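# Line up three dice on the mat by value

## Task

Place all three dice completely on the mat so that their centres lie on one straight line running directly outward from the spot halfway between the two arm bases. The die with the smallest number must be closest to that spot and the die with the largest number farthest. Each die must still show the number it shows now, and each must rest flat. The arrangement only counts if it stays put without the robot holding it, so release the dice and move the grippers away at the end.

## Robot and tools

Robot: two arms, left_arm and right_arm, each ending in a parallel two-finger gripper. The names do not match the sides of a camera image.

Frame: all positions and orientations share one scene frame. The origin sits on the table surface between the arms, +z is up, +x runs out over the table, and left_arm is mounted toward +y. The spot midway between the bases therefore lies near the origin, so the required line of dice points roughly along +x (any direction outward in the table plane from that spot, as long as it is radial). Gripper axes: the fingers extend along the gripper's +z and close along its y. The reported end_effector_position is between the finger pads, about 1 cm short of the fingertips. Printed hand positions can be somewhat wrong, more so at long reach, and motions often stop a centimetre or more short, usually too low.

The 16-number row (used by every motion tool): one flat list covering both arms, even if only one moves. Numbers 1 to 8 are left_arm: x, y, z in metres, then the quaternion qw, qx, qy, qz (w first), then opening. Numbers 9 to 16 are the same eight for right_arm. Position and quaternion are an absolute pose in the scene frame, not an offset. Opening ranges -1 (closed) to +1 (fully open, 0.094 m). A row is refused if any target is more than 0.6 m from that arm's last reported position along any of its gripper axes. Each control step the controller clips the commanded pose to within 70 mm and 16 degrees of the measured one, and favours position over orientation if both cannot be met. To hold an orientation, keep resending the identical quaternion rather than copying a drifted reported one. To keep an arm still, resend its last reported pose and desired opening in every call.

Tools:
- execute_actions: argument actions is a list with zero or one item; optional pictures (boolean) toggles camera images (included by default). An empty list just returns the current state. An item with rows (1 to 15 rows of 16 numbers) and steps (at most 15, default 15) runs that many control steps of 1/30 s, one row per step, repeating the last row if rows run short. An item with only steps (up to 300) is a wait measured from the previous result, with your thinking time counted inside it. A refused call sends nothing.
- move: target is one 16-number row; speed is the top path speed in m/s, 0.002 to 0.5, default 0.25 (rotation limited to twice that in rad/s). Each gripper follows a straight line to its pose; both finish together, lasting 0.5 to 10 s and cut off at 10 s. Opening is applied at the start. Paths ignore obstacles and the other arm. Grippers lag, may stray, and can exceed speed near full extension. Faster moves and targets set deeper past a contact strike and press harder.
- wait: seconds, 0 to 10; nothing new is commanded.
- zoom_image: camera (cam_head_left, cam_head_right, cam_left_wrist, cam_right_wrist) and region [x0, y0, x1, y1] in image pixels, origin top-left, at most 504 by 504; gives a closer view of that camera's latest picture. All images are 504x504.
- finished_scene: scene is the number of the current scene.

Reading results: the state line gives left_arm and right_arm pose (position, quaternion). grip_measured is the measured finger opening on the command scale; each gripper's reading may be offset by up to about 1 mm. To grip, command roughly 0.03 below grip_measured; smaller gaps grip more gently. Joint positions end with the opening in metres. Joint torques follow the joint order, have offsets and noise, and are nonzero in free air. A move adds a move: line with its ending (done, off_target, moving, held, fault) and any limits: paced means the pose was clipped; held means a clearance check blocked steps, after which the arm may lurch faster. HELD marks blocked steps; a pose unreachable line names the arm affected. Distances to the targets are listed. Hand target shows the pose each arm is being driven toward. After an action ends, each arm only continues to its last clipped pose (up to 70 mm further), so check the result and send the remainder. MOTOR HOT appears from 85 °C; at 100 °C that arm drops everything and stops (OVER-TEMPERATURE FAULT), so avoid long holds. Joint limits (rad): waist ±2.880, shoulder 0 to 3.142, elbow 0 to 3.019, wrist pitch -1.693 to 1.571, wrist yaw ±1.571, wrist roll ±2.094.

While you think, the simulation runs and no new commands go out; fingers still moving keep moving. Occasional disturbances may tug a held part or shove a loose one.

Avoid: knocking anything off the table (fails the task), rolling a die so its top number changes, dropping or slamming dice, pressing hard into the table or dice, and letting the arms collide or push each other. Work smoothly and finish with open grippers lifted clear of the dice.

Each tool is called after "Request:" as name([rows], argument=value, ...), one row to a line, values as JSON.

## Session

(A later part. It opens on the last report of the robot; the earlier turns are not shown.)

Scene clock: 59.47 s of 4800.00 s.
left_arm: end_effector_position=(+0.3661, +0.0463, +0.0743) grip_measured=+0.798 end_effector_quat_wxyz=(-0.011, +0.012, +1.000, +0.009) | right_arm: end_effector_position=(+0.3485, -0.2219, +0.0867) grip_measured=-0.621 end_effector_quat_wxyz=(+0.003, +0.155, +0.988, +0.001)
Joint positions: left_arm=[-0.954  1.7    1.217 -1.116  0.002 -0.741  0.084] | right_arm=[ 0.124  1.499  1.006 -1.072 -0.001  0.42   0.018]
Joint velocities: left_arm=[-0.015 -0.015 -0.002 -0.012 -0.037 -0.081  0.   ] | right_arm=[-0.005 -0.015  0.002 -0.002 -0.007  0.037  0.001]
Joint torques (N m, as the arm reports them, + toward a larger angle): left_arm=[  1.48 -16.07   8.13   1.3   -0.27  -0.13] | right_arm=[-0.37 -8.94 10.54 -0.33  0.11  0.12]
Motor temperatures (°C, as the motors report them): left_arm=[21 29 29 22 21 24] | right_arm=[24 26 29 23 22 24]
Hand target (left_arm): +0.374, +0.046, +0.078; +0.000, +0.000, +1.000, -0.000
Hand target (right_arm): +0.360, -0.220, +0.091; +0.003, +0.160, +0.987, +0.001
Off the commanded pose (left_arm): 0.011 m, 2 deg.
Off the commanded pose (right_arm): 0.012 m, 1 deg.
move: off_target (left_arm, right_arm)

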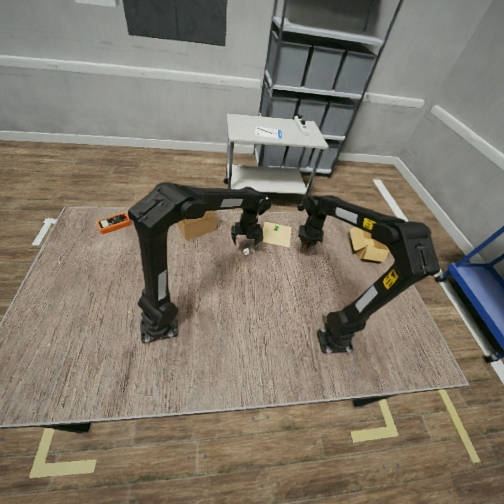

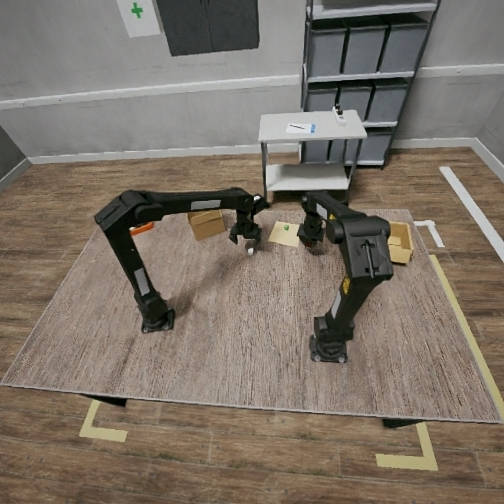

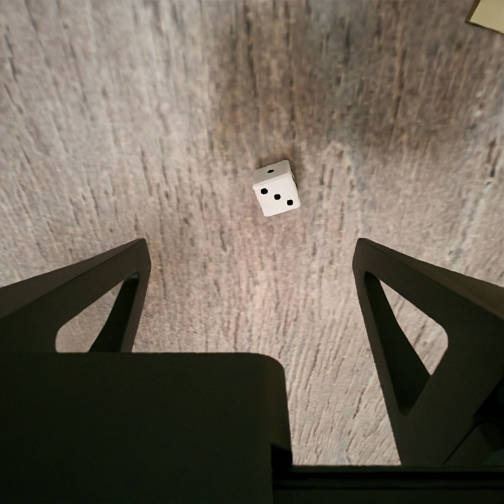

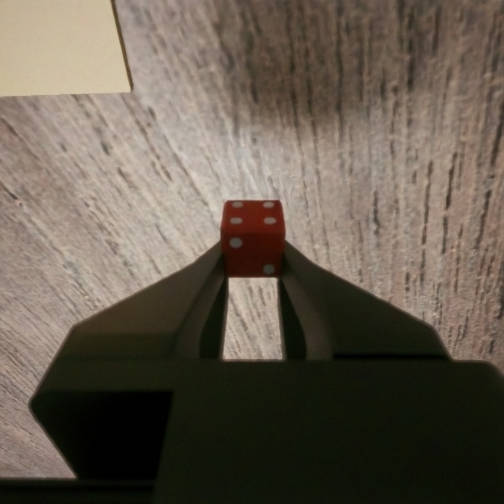

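Request:
move(target=[0.362,0.027,0.013,0,-0.15,0.989,0,0.8,0.36,-0.22,0.09,0,0.16,0.987,0,-0.66], speed=0.1)

Scene clock: 65.73 s of 4800.00 s.
left_arm: end_effector_position=(+0.3635, +0.0345, +0.0151) grip_measured=+0.798 end_effector_quat_wxyz=(-0.005, -0.150, +0.989, +0.006) | right_arm: end_effector_position=(+0.3478, -0.2220, +0.0867) grip_measured=-0.621 end_effector_quat_wxyz=(+0.002, +0.157, +0.988, +0.001)
Joint positions: left_arm=[-0.976  1.791  1.163 -0.958  0.002 -1.087  0.084] | right_arm=[ 0.124  1.499  1.006 -1.075 -0.001  0.423  0.018]
Joint velocities: left_arm=[-0.005 -0.005 -0.002  0.007  0.051 -0.051 -0.   ] | right_arm=[ 0.005 -0.005 -0.007 -0.002  0.022 -0.037 -0.   ]
Joint torques (N m, as the arm reports them, + toward a larger angle): left_arm=[ -1.52 -15.54   7.18   1.13  -0.29  -0.17] | right_arm=[-0.23 -8.82 10.49 -0.21  0.21  0.12]
Motor temperatures (°C, as the motors report them): left_arm=[21 28 29 22 21 24] | right_arm=[24 26 29 23 22 24]
Hand target (left_arm): +0.362, +0.027, +0.013; -0.000, -0.150, +0.989, +0.000
Hand target (right_arm): +0.360, -0.220, +0.090; +0.001, +0.160, +0.987, +0.000
Off the commanded pose (left_arm): 0.008 m, 1 deg.
Off the commanded pose (right_arm): 0.013 m, 0 deg.
After step 90, 1.27 s passed at rest.
move: off_target (right_arm)

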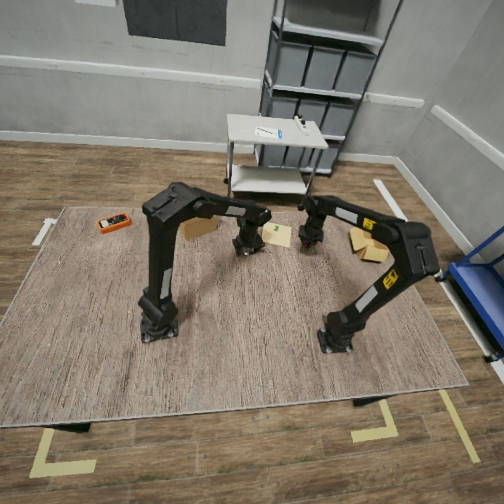

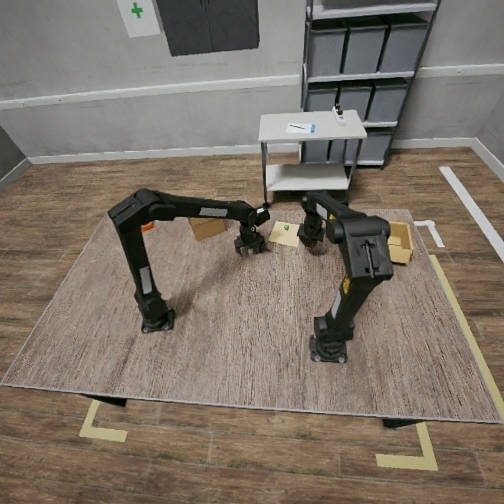

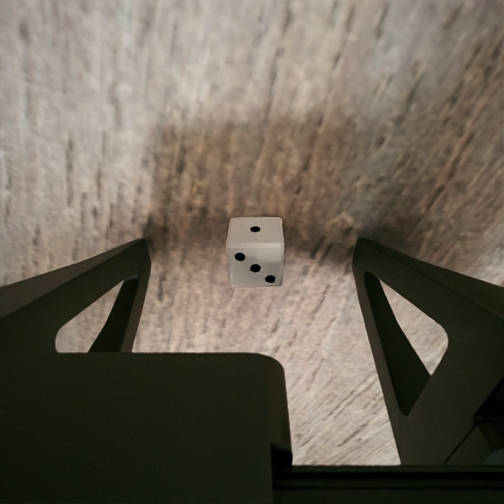

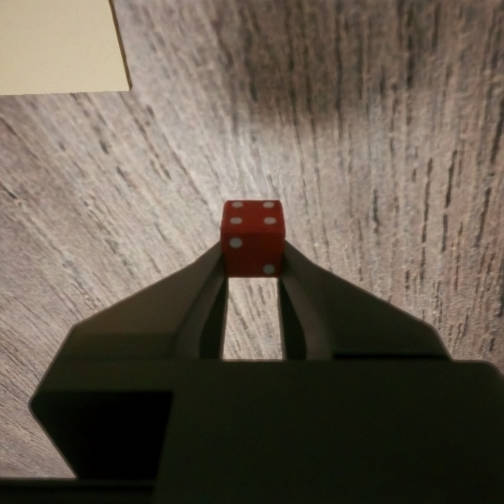

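Request:
move(target=[0.362,0.027,0.012,0,-0.15,0.989,0,-0.66,0.36,-0.22,0.09,0,0.16,0.987,0,-0.66])

Request:
move(target=[0.35,0.10,0.10,0,0,1,0,-0.66,0.42,-0.13,0.07,0,0.16,0.987,0,-0.66], speed=0.15)

Request:
move(target=[0.31,0.18,0.10,0,0.16,0.987,0,-0.66,0.45,-0.095,0.035,0.01,0.16,0.987,0,-0.66], speed=0.1)

Scene clock: 75.23 s of 4800.00 s.
left_arm: end_effector_position=(+0.3643, +0.0337, +0.0150) grip_measured=-0.607 end_effector_quat_wxyz=(-0.004, -0.151, +0.988, +0.004) | right_arm: end_effector_position=(+0.3478, -0.2220, +0.0867) grip_measured=-0.621 end_effector_quat_wxyz=(+0.002, +0.157, +0.988, +0.001)
Joint positions: left_arm=[-0.976  1.791  1.163 -0.954  0.002 -1.09   0.018] | right_arm=[ 0.124  1.499  1.006 -1.075 -0.001  0.423  0.018]
Joint velocities: left_arm=[ 0.005 -0.015  0.002 -0.012 -0.007  0.066  0.001] | right_arm=[ 0.005 -0.005 -0.017  0.012  0.007 -0.066  0.001]
Joint torques (N m, as the arm reports them, + toward a larger angle): left_arm=[ -0.4  -15.21   7.17   1.13  -0.31  -0.11] | right_arm=[ 0.13 -8.48 10.57 -0.23  0.17  0.14]
Motor temperatures (°C, as the motors report them): left_arm=[21 28 28 22 21 24] | right_arm=[24 26 29 23 22 24]
Hand target (left_arm): +0.362, +0.027, +0.012; -0.000, -0.150, +0.989, +0.000
Hand target (right_arm): +0.360, -0.220, +0.090; +0.000, +0.160, +0.987, +0.000
Off the commanded pose (left_arm): 0.008 m, 1 deg.
Off the commanded pose (right_arm): 0.013 m, 0 deg.
After step 90, 5.80 s passed at rest.
move: off_target (right_arm)

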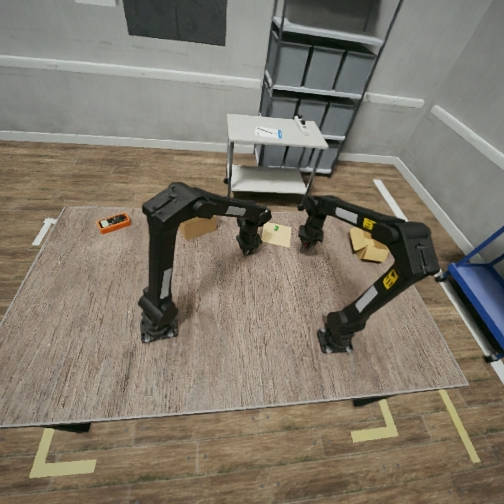

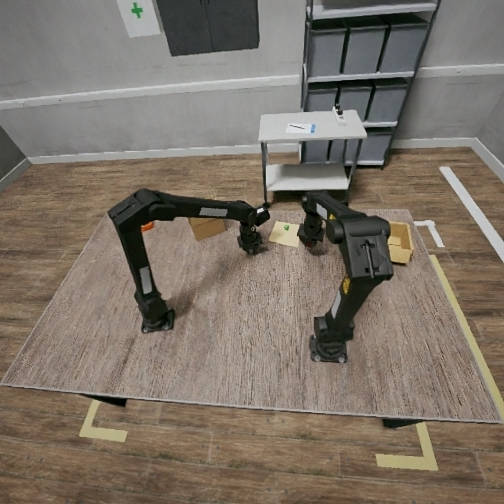

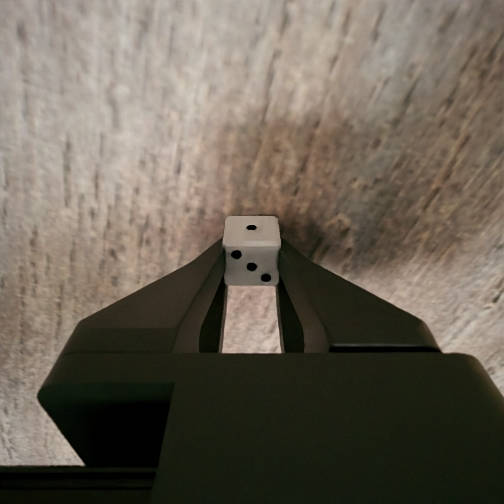

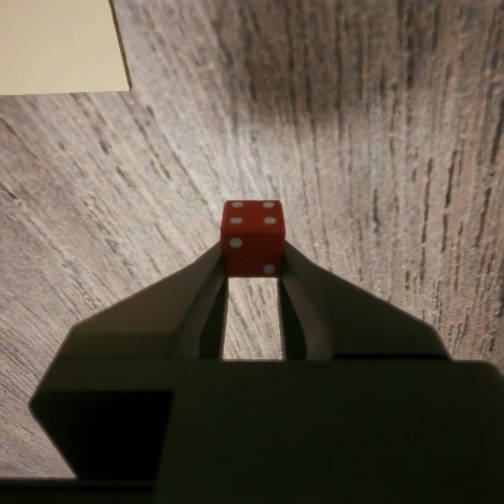

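Scene clock: 76.77 s of 4800.00 s.
left_arm: end_effector_position=(+0.3491, +0.0934, +0.0952) grip_measured=-0.607 end_effector_quat_wxyz=(+0.002, -0.001, +1.000, -0.003) | right_arm: end_effector_position=(+0.4069, -0.1358, +0.0692) grip_measured=-0.621 end_effector_quat_wxyz=(-0.000, +0.157, +0.988, +0.000)
Joint positions: left_arm=[-0.902  1.548  1.088 -1.103  0.002 -0.714  0.018] | right_arm=[ 0.292  1.702  1.206 -1.075 -0.001  0.592  0.018]
Joint velocities: left_arm=[ 0.005 -0.005  0.002 -0.002  0.007 -0.051 -0.001] | right_arm=[-0.005 -0.005 -0.007 -0.002 -0.066  0.066  0.   ]
Joint torques (N m, as the arm reports them, + toward a larger angle): left_arm=[  1.52 -13.91   8.36  -0.1   -0.32   0.05] | right_arm=[  0.25 -11.38  10.7    0.06   0.13   0.13]
Motor temperatures (°C, as the motors report them): left_arm=[21 28 28 22 21 24] | right_arm=[24 26 29 23 22 24]
Hand target (left_arm): +0.350, +0.100, +0.099; +0.000, +0.000, +1.000, -0.000
Hand target (right_arm): +0.420, -0.130, +0.071; +0.001, +0.160, +0.987, +0.001
Off the commanded pose (left_arm): 0.008 m, 0 deg.
Off the commanded pose (right_arm): 0.014 m, 0 deg.
move: off_target (right_arm)

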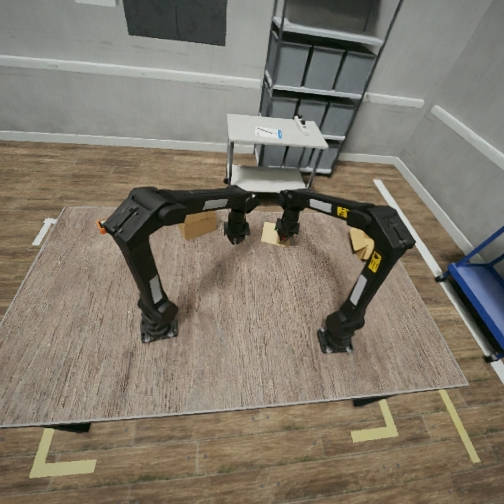

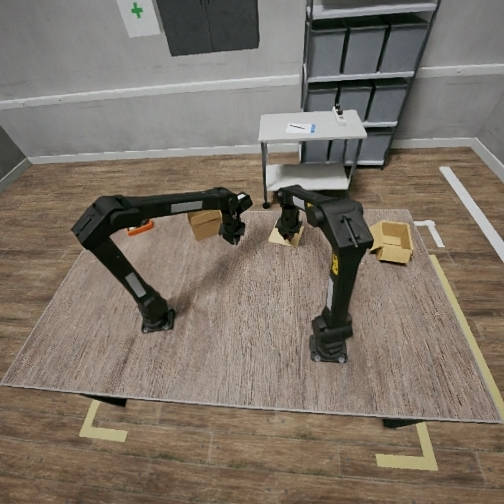

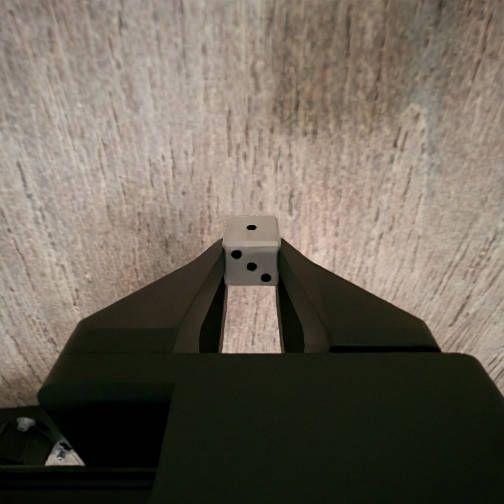

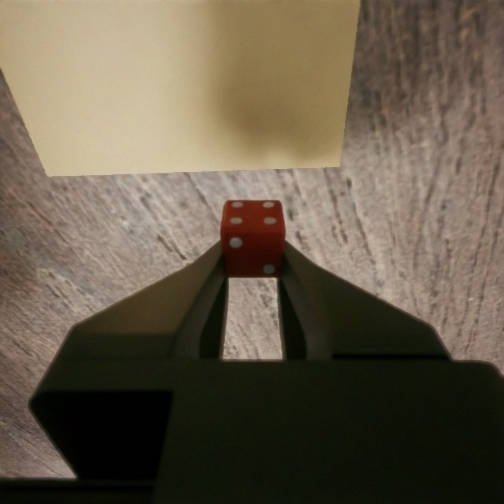

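Scene clock: 78.83 s of 4800.00 s.
left_arm: end_effector_position=(+0.3081, +0.1752, +0.0950) grip_measured=-0.607 end_effector_quat_wxyz=(-0.003, +0.159, +0.987, +0.000) | right_arm: end_effector_position=(+0.4307, -0.1054, +0.0376) grip_measured=-0.621 end_effector_quat_wxyz=(-0.003, +0.160, +0.987, -0.004)
Joint positions: left_arm=[-0.799  1.346  0.873 -1.103  0.002 -0.29   0.018] | right_arm=[ 0.339  1.821  1.279 -1.038  0.005  0.645  0.018]
Joint velocities: left_arm=[-0.015 -0.005 -0.012 -0.002  0.037 -0.022 -0.001] | right_arm=[ 0.005 -0.005 -0.007 -0.017 -0.066 -0.007 -0.   ]
Joint torques (N m, as the arm reports them, + toward a larger angle): left_arm=[  2.07 -10.43   8.21   0.44  -0.21   0.02] | right_arm=[  0.55 -12.81  10.66   1.14   0.32   0.09]
Motor temperatures (°C, as the motors report them): left_arm=[21 27 28 22 21 24] | right_arm=[24 26 30 23 22 24]
Hand target (left_arm): +0.310, +0.179, +0.099; +0.001, +0.160, +0.987, -0.001
Hand target (right_arm): +0.449, -0.095, +0.036; +0.010, +0.160, +0.987, +0.001
Off the commanded pose (left_arm): 0.007 m, 0 deg.
Off the commanded pose (right_arm): 0.022 m, 2 deg.
move: off_target (right_arm)

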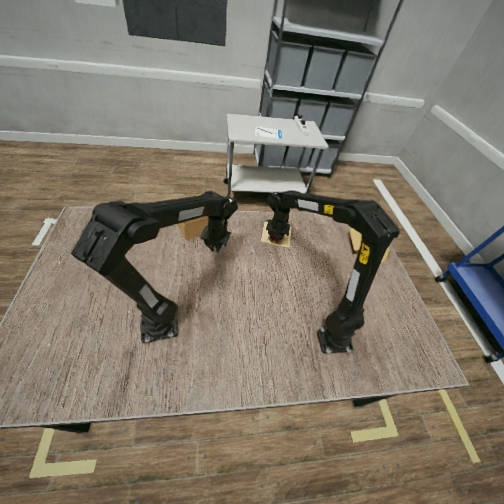

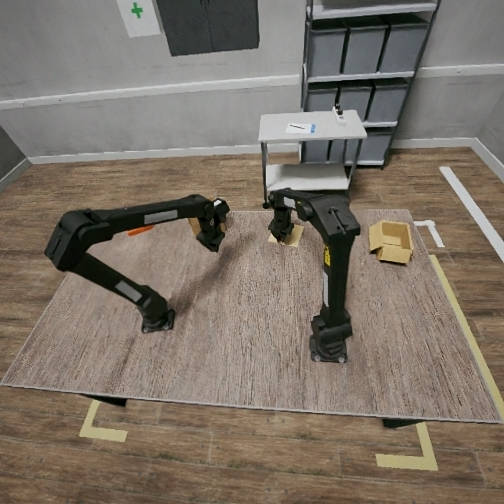

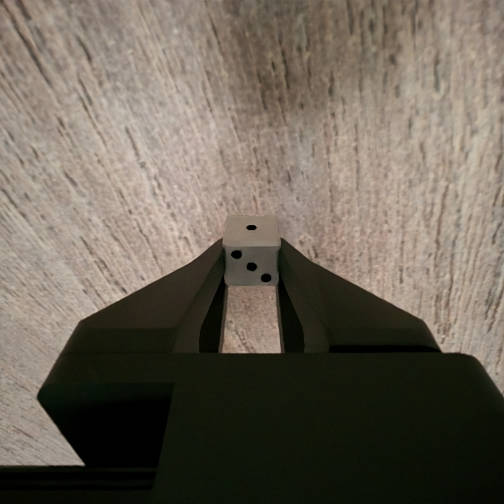

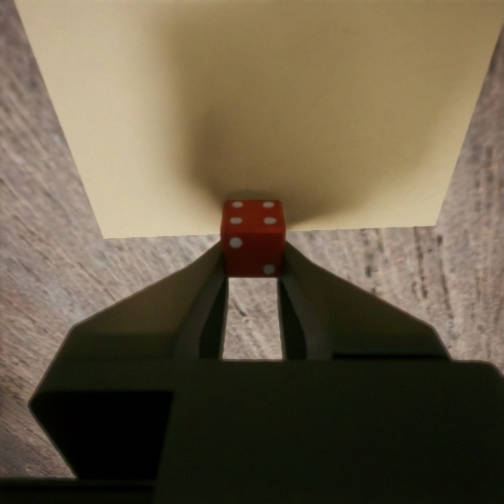

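Request:
move(target=[0.46,-0.088,0.018,0.01,0.16,0.987,0,-0.66,0.46,-0.088,0.018,0.01,0.16,0.987,0,-2], speed=0)

Request:
move(target=[0.31,0.18,0.10,0,0.16,0.987,0,-0.66,0.46,-0.089,0.02,0.01,0.16,0.987,0,-0.66], speed=0.05)

speed must be a number from 0.002 to 0.5 (m/s); nothing of the call was run and nothing moved

Scene clock: 84.13 s of 4800.00 s.
left_arm: end_effector_position=(+0.3081, +0.1752, +0.0950) grip_measured=-0.607 end_effector_quat_wxyz=(-0.003, +0.161, +0.987, +0.000) | right_arm: end_effector_position=(+0.4420, -0.0998, +0.0240) grip_measured=-0.621 end_effector_quat_wxyz=(-0.002, +0.160, +0.987, -0.005)
Joint positions: left_arm=[-0.799  1.346  0.873 -1.103  0.002 -0.286  0.018] | right_arm=[ 0.343  1.866  1.306 -1.018  0.006  0.65   0.018]
Joint velocities: left_arm=[-0.005  0.024  0.007 -0.007 -0.037 -0.037 -0.002] | right_arm=[-0.015  0.005  0.007  0.012 -0.022 -0.007  0.   ]
Joint torques (N m, as the arm reports them, + toward a larger angle): left_arm=[  1.63 -10.91   8.21   0.14  -0.26   0.04] | right_arm=[  0.98 -13.05  10.28   1.18   0.32   0.11]
Motor temperatures (°C, as the motors report them): left_arm=[21 27 28 22 21 24] | right_arm=[24 26 30 23 22 24]
Hand target (left_arm): +0.310, +0.180, +0.100; +0.000, +0.160, +0.987, -0.000
Hand target (right_arm): +0.459, -0.089, +0.021; +0.010, +0.160, +0.987, +0.000
Off the commanded pose (left_arm): 0.007 m, 0 deg.
Off the commanded pose (right_arm): 0.021 m, 1 deg.
After step 90, 1.17 s passed at rest.
move: off_target (right_arm)

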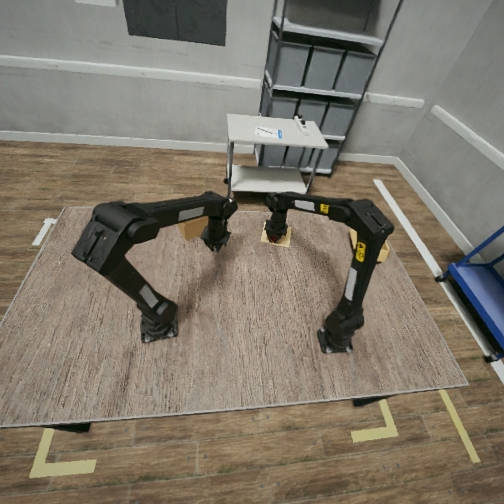

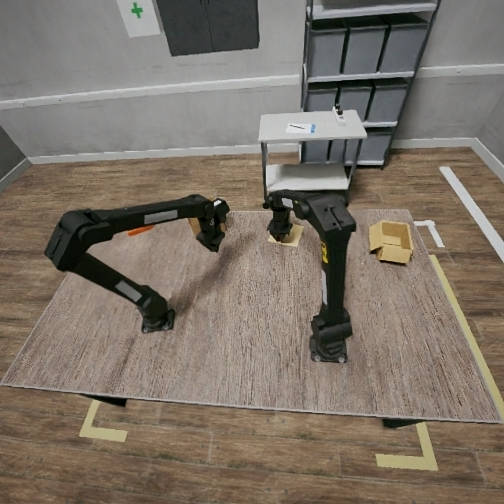

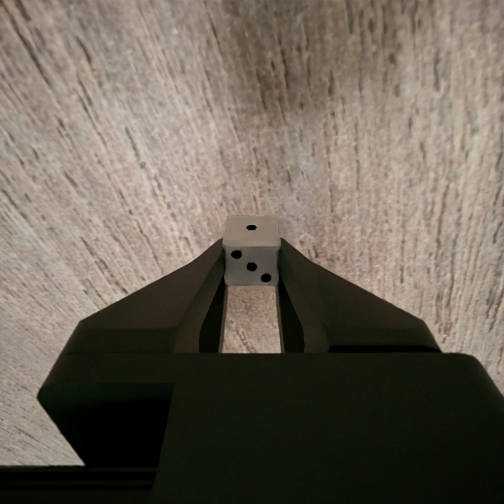

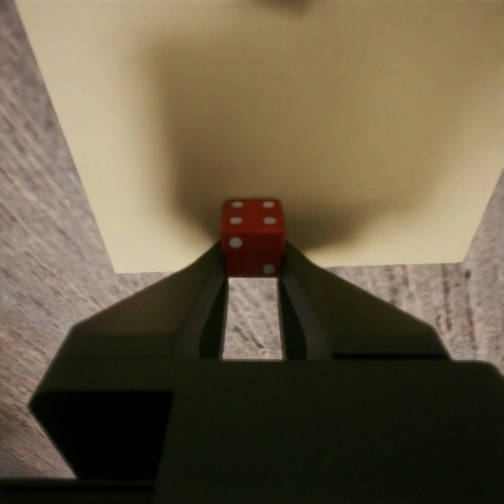

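Request:
move(target=[0.31,0.18,0.10,0,0.16,0.987,0,-0.66,0.472,-0.093,0.018,0.01,0.16,0.987,0,-0.66], speed=0.05)

Scene clock: 88.67 s of 4800.00 s.
left_arm: end_effector_position=(+0.3081, +0.1752, +0.0950) grip_measured=-0.607 end_effector_quat_wxyz=(-0.003, +0.162, +0.987, +0.000) | right_arm: end_effector_position=(+0.4537, -0.0958, +0.0233) grip_measured=-0.621 end_effector_quat_wxyz=(+0.003, +0.160, +0.987, -0.002)
Joint positions: left_arm=[-0.799  1.346  0.873 -1.103  0.002 -0.285  0.018] | right_arm=[ 0.343  1.889  1.339 -1.018  0.006  0.65   0.018]
Joint velocities: left_arm=[-0.024 -0.005 -0.012 -0.007  0.051 -0.007  0.001] | right_arm=[ 0.005 -0.005 -0.027 -0.007 -0.022 -0.037 -0.   ]
Joint torques (N m, as the arm reports them, + toward a larger angle): left_arm=[  1.92 -10.41   8.37   0.02  -0.27   0.1 ] | right_arm=[ -0.32 -13.29  10.46   0.98   0.32  -0.02]
Motor temperatures (°C, as the motors report them): left_arm=[21 27 28 22 21 24] | right_arm=[24 26 30 23 22 24]
Hand target (left_arm): +0.310, +0.180, +0.100; +0.000, +0.160, +0.987, -0.000
Hand target (right_arm): +0.471, -0.093, +0.019; +0.010, +0.160, +0.987, +0.000
Off the commanded pose (left_arm): 0.007 m, 0 deg.
Off the commanded pose (right_arm): 0.019 m, 1 deg.
After step 90, 0.60 s passed at rest.
move: off_target (right_arm)

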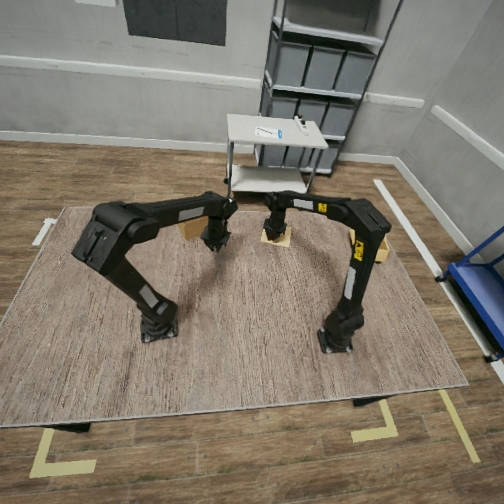

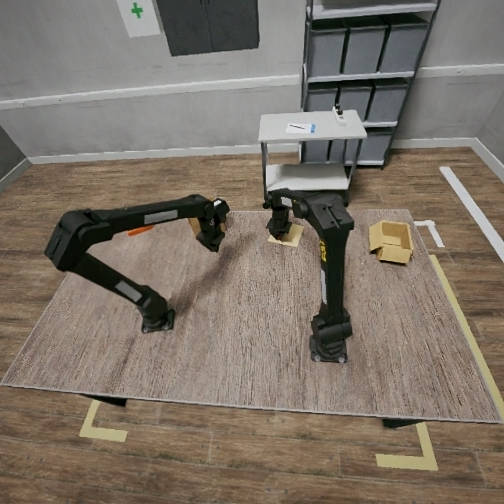

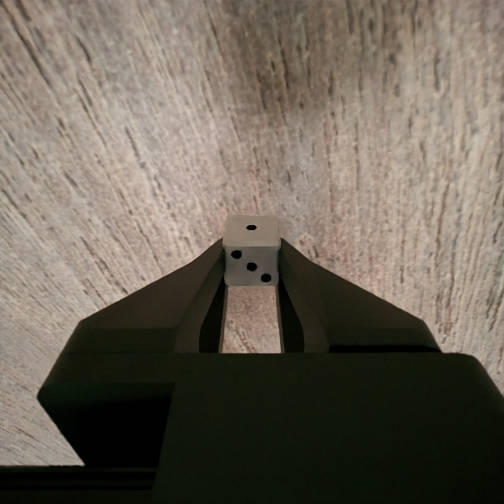

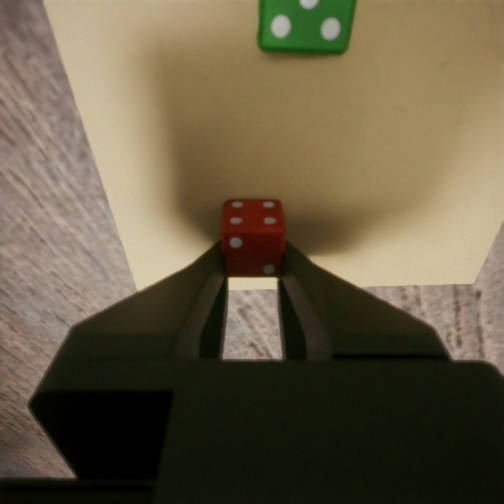

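Request:
move(target=[0.31,0.18,0.10,0,0.16,0.987,0,-0.66,0.468,-0.110,0.017,0.01,0.16,0.987,0,-0.66], speed=0.05)

Scene clock: 93.30 s of 4800.00 s.
left_arm: end_effector_position=(+0.3081, +0.1752, +0.0950) grip_measured=-0.607 end_effector_quat_wxyz=(-0.003, +0.162, +0.987, +0.000) | right_arm: end_effector_position=(+0.4593, -0.1093, +0.0233) grip_measured=-0.621 end_effector_quat_wxyz=(+0.005, +0.163, +0.987, -0.001)
Joint positions: left_arm=[-0.799  1.346  0.873 -1.103  0.002 -0.285  0.018] | right_arm=[ 0.315  1.889  1.339 -1.013  0.006  0.626  0.018]
Joint velocities: left_arm=[ 0.005 -0.005  0.002 -0.012  0.022 -0.022  0.   ] | right_arm=[-0.005 -0.015 -0.012 -0.007  0.007 -0.095  0.   ]
Joint torques (N m, as the arm reports them, + toward a larger angle): left_arm=[  1.74 -11.37   8.33   0.28  -0.26   0.09] | right_arm=[ -0.26 -14.33   8.28   1.51   0.32  -0.06]
Motor temperatures (°C, as the motors report them): left_arm=[21 27 28 22 21 24] | right_arm=[24 26 30 23 22 24]
Hand target (left_arm): +0.310, +0.180, +0.100; +0.000, +0.160, +0.987, -0.000
Hand target (right_arm): +0.468, -0.110, +0.017; +0.010, +0.160, +0.987, -0.000
Off the commanded pose (left_arm): 0.007 m, 0 deg.
Off the commanded pose (right_arm): 0.011 m, 1 deg.
After step 90, 0.83 s passed at rest.
move: off_target (right_arm)

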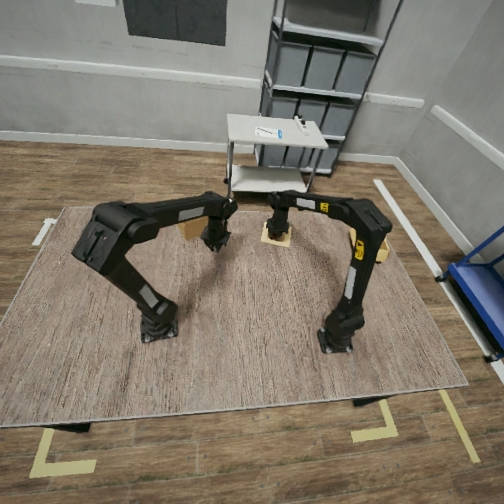

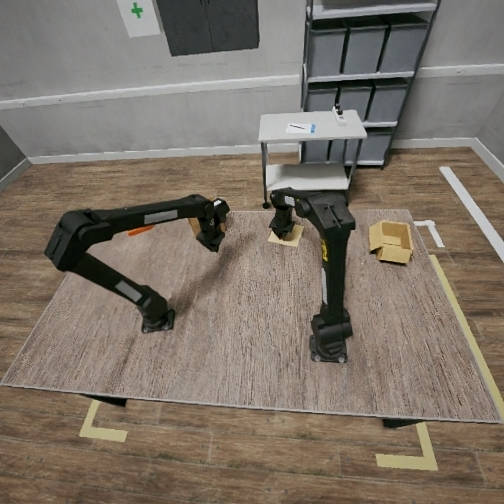

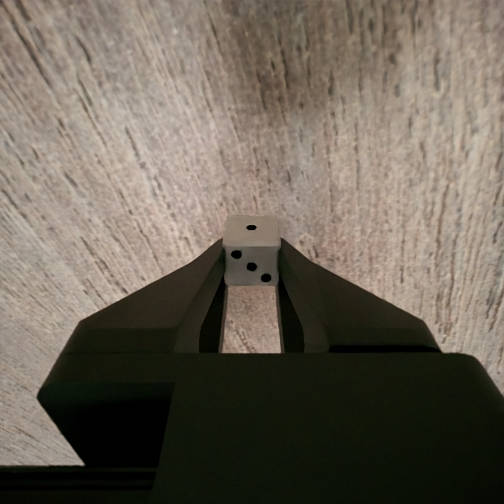

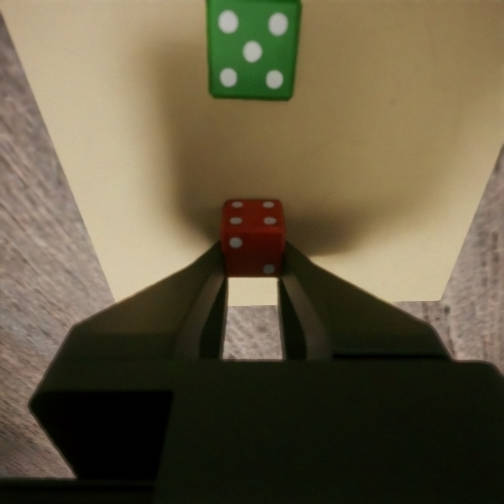

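Request:
move(target=[0.31,0.18,0.10,0,0.16,0.987,0,-0.66,0.462,-0.110,0.011,0,0.16,0.987,0,-0.66], speed=0.03)

Request:
move(target=[0.31,0.18,0.10,0,0.16,0.987,0,-0.66,0.462,-0.110,0.014,0,0.16,0.987,0,-0.52])

Request:
move(target=[0.31,0.18,0.10,0,0.16,0.987,0,-0.66,0.462,-0.110,0.09,0,0.16,0.987,0,0.3], speed=0.15)

Request:
move(target=[0.495,-0.125,0.09,0.01,0.16,0.987,-0.01,-0.66,0.27,-0.36,0.12,0,0,1,0,0.3])

Scene clock: 101.17 s of 4800.00 s.
left_arm: end_effector_position=(+0.3081, +0.1752, +0.0950) grip_measured=-0.607 end_effector_quat_wxyz=(-0.003, +0.162, +0.987, +0.000) | right_arm: end_effector_position=(+0.4592, -0.1089, +0.0233) grip_measured=-0.621 end_effector_quat_wxyz=(+0.004, +0.162, +0.987, +0.000)
Joint positions: left_arm=[-0.799  1.346  0.873 -1.103  0.002 -0.285  0.018] | right_arm=[ 0.315  1.889  1.339 -1.013  0.004  0.625  0.018]
Joint velocities: left_arm=[-0.005  0.015 -0.002  0.012 -0.022 -0.051 -0.   ] | right_arm=[-0.015 -0.015  0.022 -0.012 -0.007 -0.037 -0.   ]
Joint torques (N m, as the arm reports them, + toward a larger angle): left_arm=[  2.12 -10.61   8.23   0.37  -0.23   0.08] | right_arm=[ -0.66 -14.19   7.65   1.3    0.02  -0.05]
Motor temperatures (°C, as the motors report them): left_arm=[21 26 28 22 21 24] | right_arm=[24 27 29 23 22 24]
Hand target (left_arm): +0.310, +0.180, +0.100; +0.000, +0.160, +0.987, -0.000
Hand target (right_arm): +0.462, -0.110, +0.011; -0.000, +0.160, +0.987, -0.000
Off the commanded pose (left_arm): 0.007 m, 0 deg.
Off the commanded pose (right_arm): 0.013 m, 1 deg.
After step 90, 4.17 s passed at rest.
move: off_target (right_arm)

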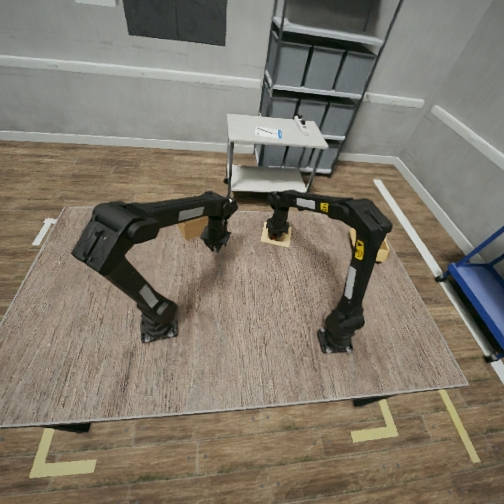

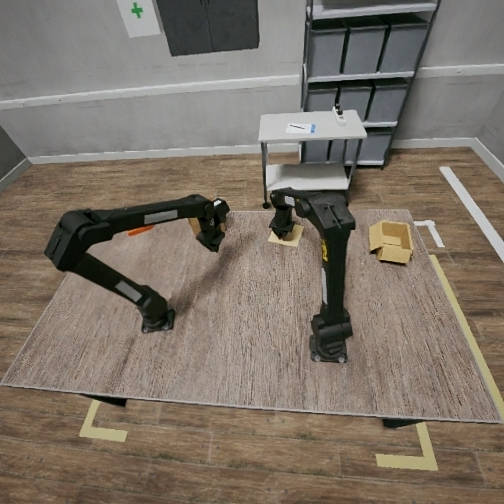

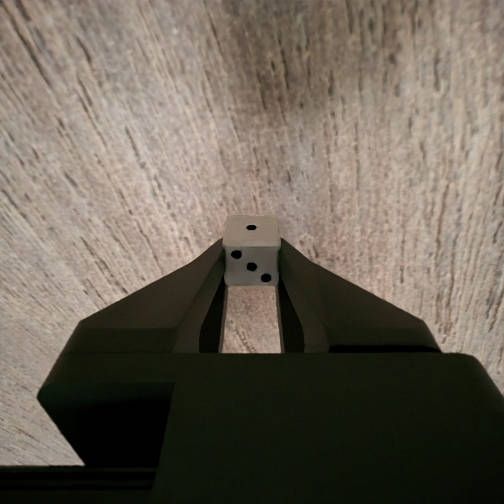

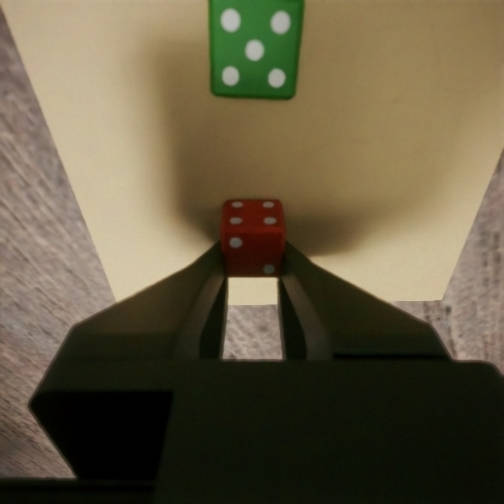

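Scene clock: 101.87 s of 4800.00 s.
left_arm: end_effector_position=(+0.3081, +0.1752, +0.0950) grip_measured=-0.607 end_effector_quat_wxyz=(-0.003, +0.162, +0.987, +0.000) | right_arm: end_effector_position=(+0.4592, -0.1089, +0.0233) grip_measured=-0.522 end_effector_quat_wxyz=(+0.004, +0.162, +0.987, +0.000)
Joint positions: left_arm=[-0.799  1.346  0.873 -1.103  0.002 -0.285  0.018] | right_arm=[ 0.315  1.889  1.339 -1.013  0.004  0.625  0.022]
Joint velocities: left_arm=[ 0.015  0.005 -0.017 -0.017 -0.007 -0.066 -0.001] | right_arm=[ 0.015 -0.005 -0.012 -0.002  0.007  0.022  0.   ]
Joint torques (N m, as the arm reports them, + toward a larger angle): left_arm=[  1.85 -10.68   8.37   0.11  -0.24   0.1 ] | right_arm=[ -0.73 -13.7    7.65   0.97  -0.02  -0.04]
Motor temperatures (°C, as the motors report them): left_arm=[21 26 28 22 21 24] | right_arm=[24 27 29 23 22 24]
Hand target (left_arm): +0.310, +0.180, +0.100; +0.000, +0.160, +0.987, -0.000
Hand target (right_arm): +0.462, -0.110, +0.014; +0.000, +0.160, +0.987, -0.000
Off the commanded pose (left_arm): 0.007 m, 0 deg.
Off the commanded pose (right_arm): 0.010 m, 1 deg.
move: done

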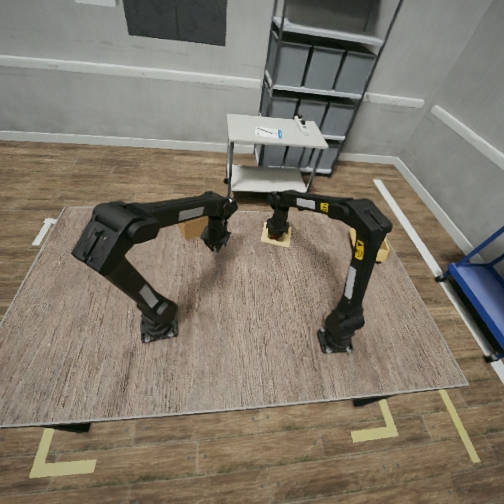

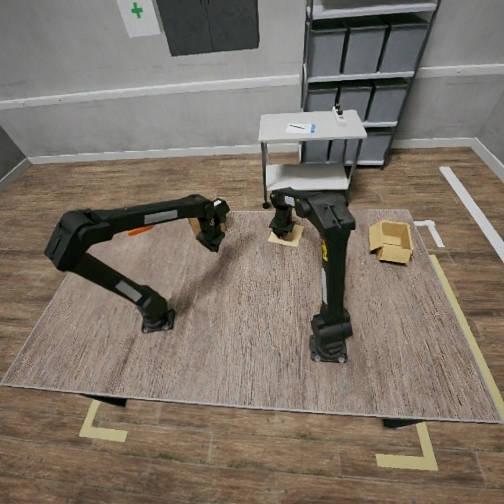

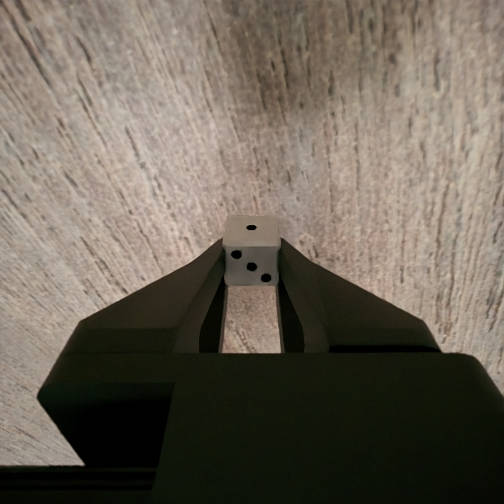

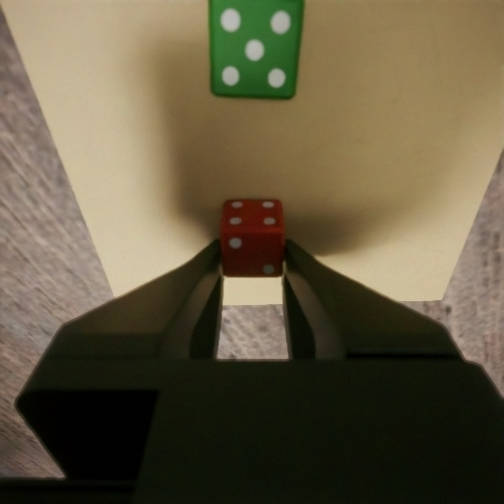

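Scene clock: 102.83 s of 4800.00 s.
left_arm: end_effector_position=(+0.3081, +0.1752, +0.0950) grip_measured=-0.607 end_effector_quat_wxyz=(-0.003, +0.162, +0.987, +0.000) | right_arm: end_effector_position=(+0.4491, -0.1120, +0.0712) grip_measured=+0.298 end_effector_quat_wxyz=(-0.014, +0.162, +0.987, -0.009)
Joint positions: left_arm=[-0.799  1.346  0.873 -1.103  0.002 -0.285  0.018] | right_arm=[ 0.315  1.829  1.389 -1.164  0.004  0.625  0.061]
Joint velocities: left_arm=[-0.015 -0.005 -0.002  0.002 -0.051  0.037 -0.   ] | right_arm=[-0.005 -0.005  0.007 -0.007  0.051 -0.022 -0.   ]
Joint torques (N m, as the arm reports them, + toward a larger angle): left_arm=[  1.31 -10.16   8.18   0.15  -0.24   0.12] | right_arm=[ -0.75 -15.66  10.14  -0.3    0.03  -0.02]
Motor temperatures (°C, as the motors report them): left_arm=[21 26 28 22 21 24] | right_arm=[24 27 29 23 22 24]
Hand target (left_arm): +0.310, +0.180, +0.100; +0.000, +0.160, +0.987, -0.000
Hand target (right_arm): +0.461, -0.110, +0.090; +0.000, +0.160, +0.987, -0.000
Off the commanded pose (left_arm): 0.007 m, 0 deg.
Off the commanded pose (right_arm): 0.023 m, 2 deg.
move: off_target (right_arm)

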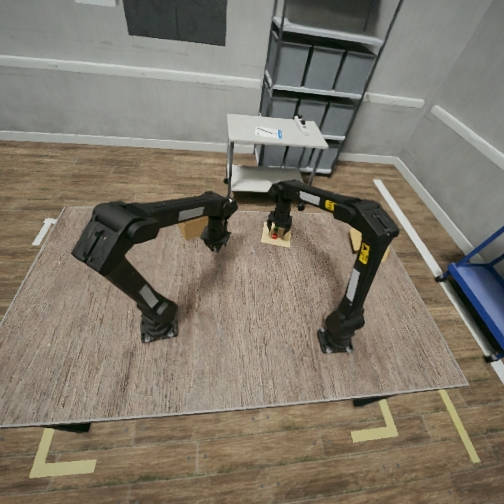

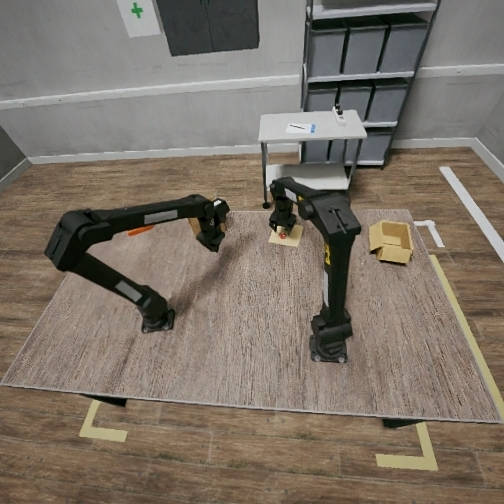

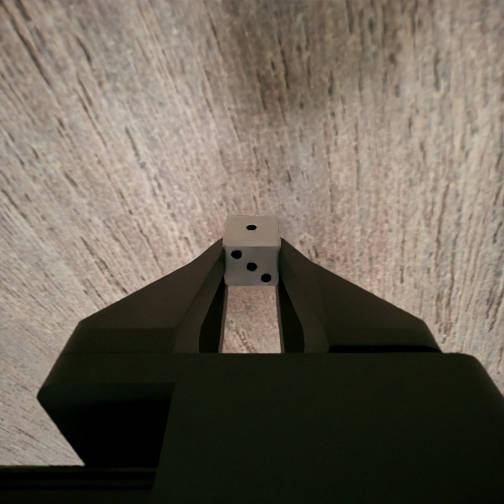

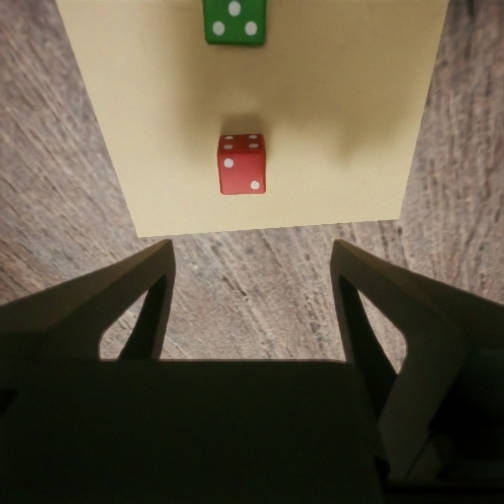

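Scene clock: 104.90 s of 4800.00 s.
left_arm: end_effector_position=(+0.4899, -0.1092, +0.0684) grip_measured=-0.607 end_effector_quat_wxyz=(-0.008, +0.161, +0.987, +0.005) | right_arm: end_effector_position=(+0.2720, -0.3625, +0.1148) grip_measured=+0.298 end_effector_quat_wxyz=(-0.002, +0.007, +1.000, -0.005)
Joint positions: left_arm=[-0.994  2.198  1.979 -1.372  0.002 -0.48   0.018] | right_arm=[-0.272  1.302  0.889 -1.161  0.01  -0.273  0.061]
Joint velocities: left_arm=[ 0.005  0.015  0.002 -0.022  0.037  0.051  0.001] | right_arm=[ 0.005  0.015  0.012 -0.032 -0.022 -0.066  0.   ]
Joint torques (N m, as the arm reports them, + toward a larger angle): left_arm=[ -1.4  -23.94  13.81  -0.24  -0.09  -0.13] | right_arm=[-0.15 -8.47  7.95 -0.22 -0.09 -0.09]
Motor temperatures (°C, as the motors report them): left_arm=[21 27 29 22 21 24] | right_arm=[24 27 29 23 22 24]
Hand target (left_arm): +0.495, -0.124, +0.093; +0.009, +0.160, +0.987, -0.010
Hand target (right_arm): +0.268, -0.360, +0.118; -0.005, +0.000, +1.000, -0.002
Off the commanded pose (left_arm): 0.027 m, 3 deg.
Off the commanded pose (right_arm): 0.006 m, 1 deg.
move: off_target (left_arm)

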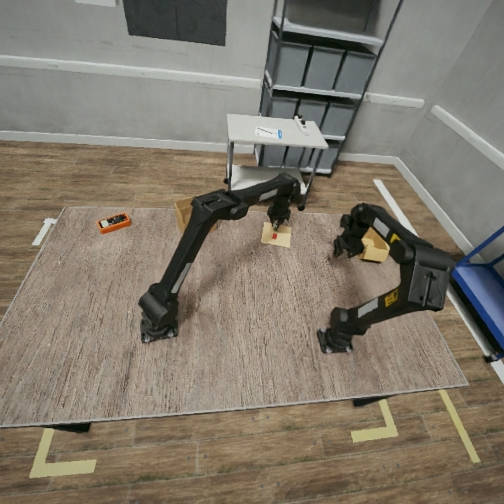

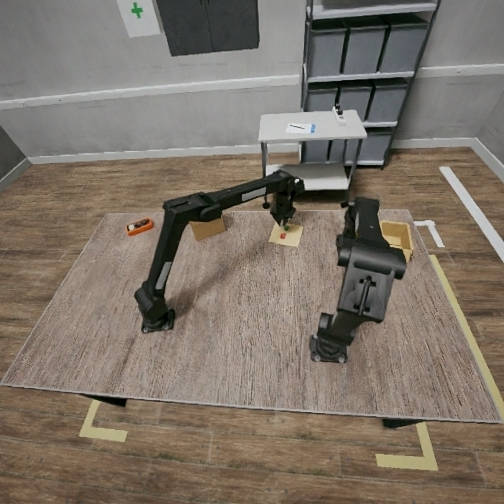

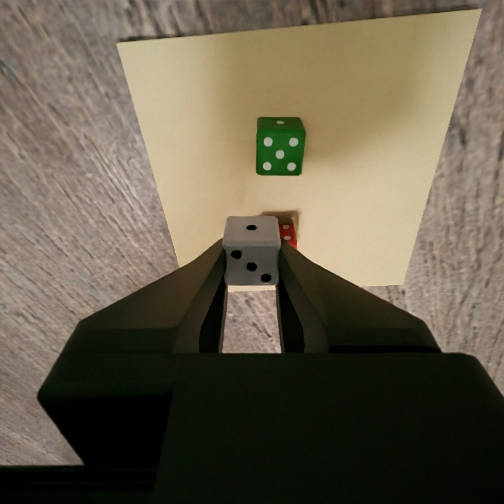

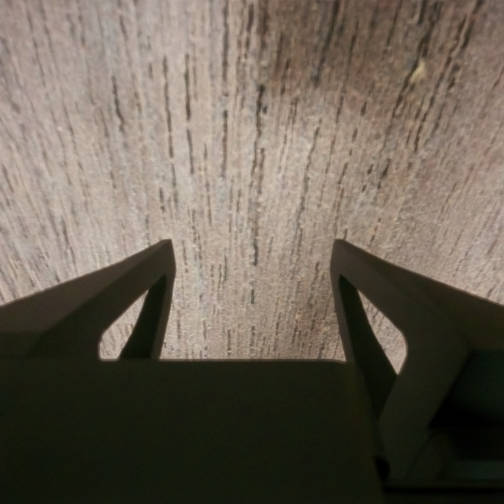

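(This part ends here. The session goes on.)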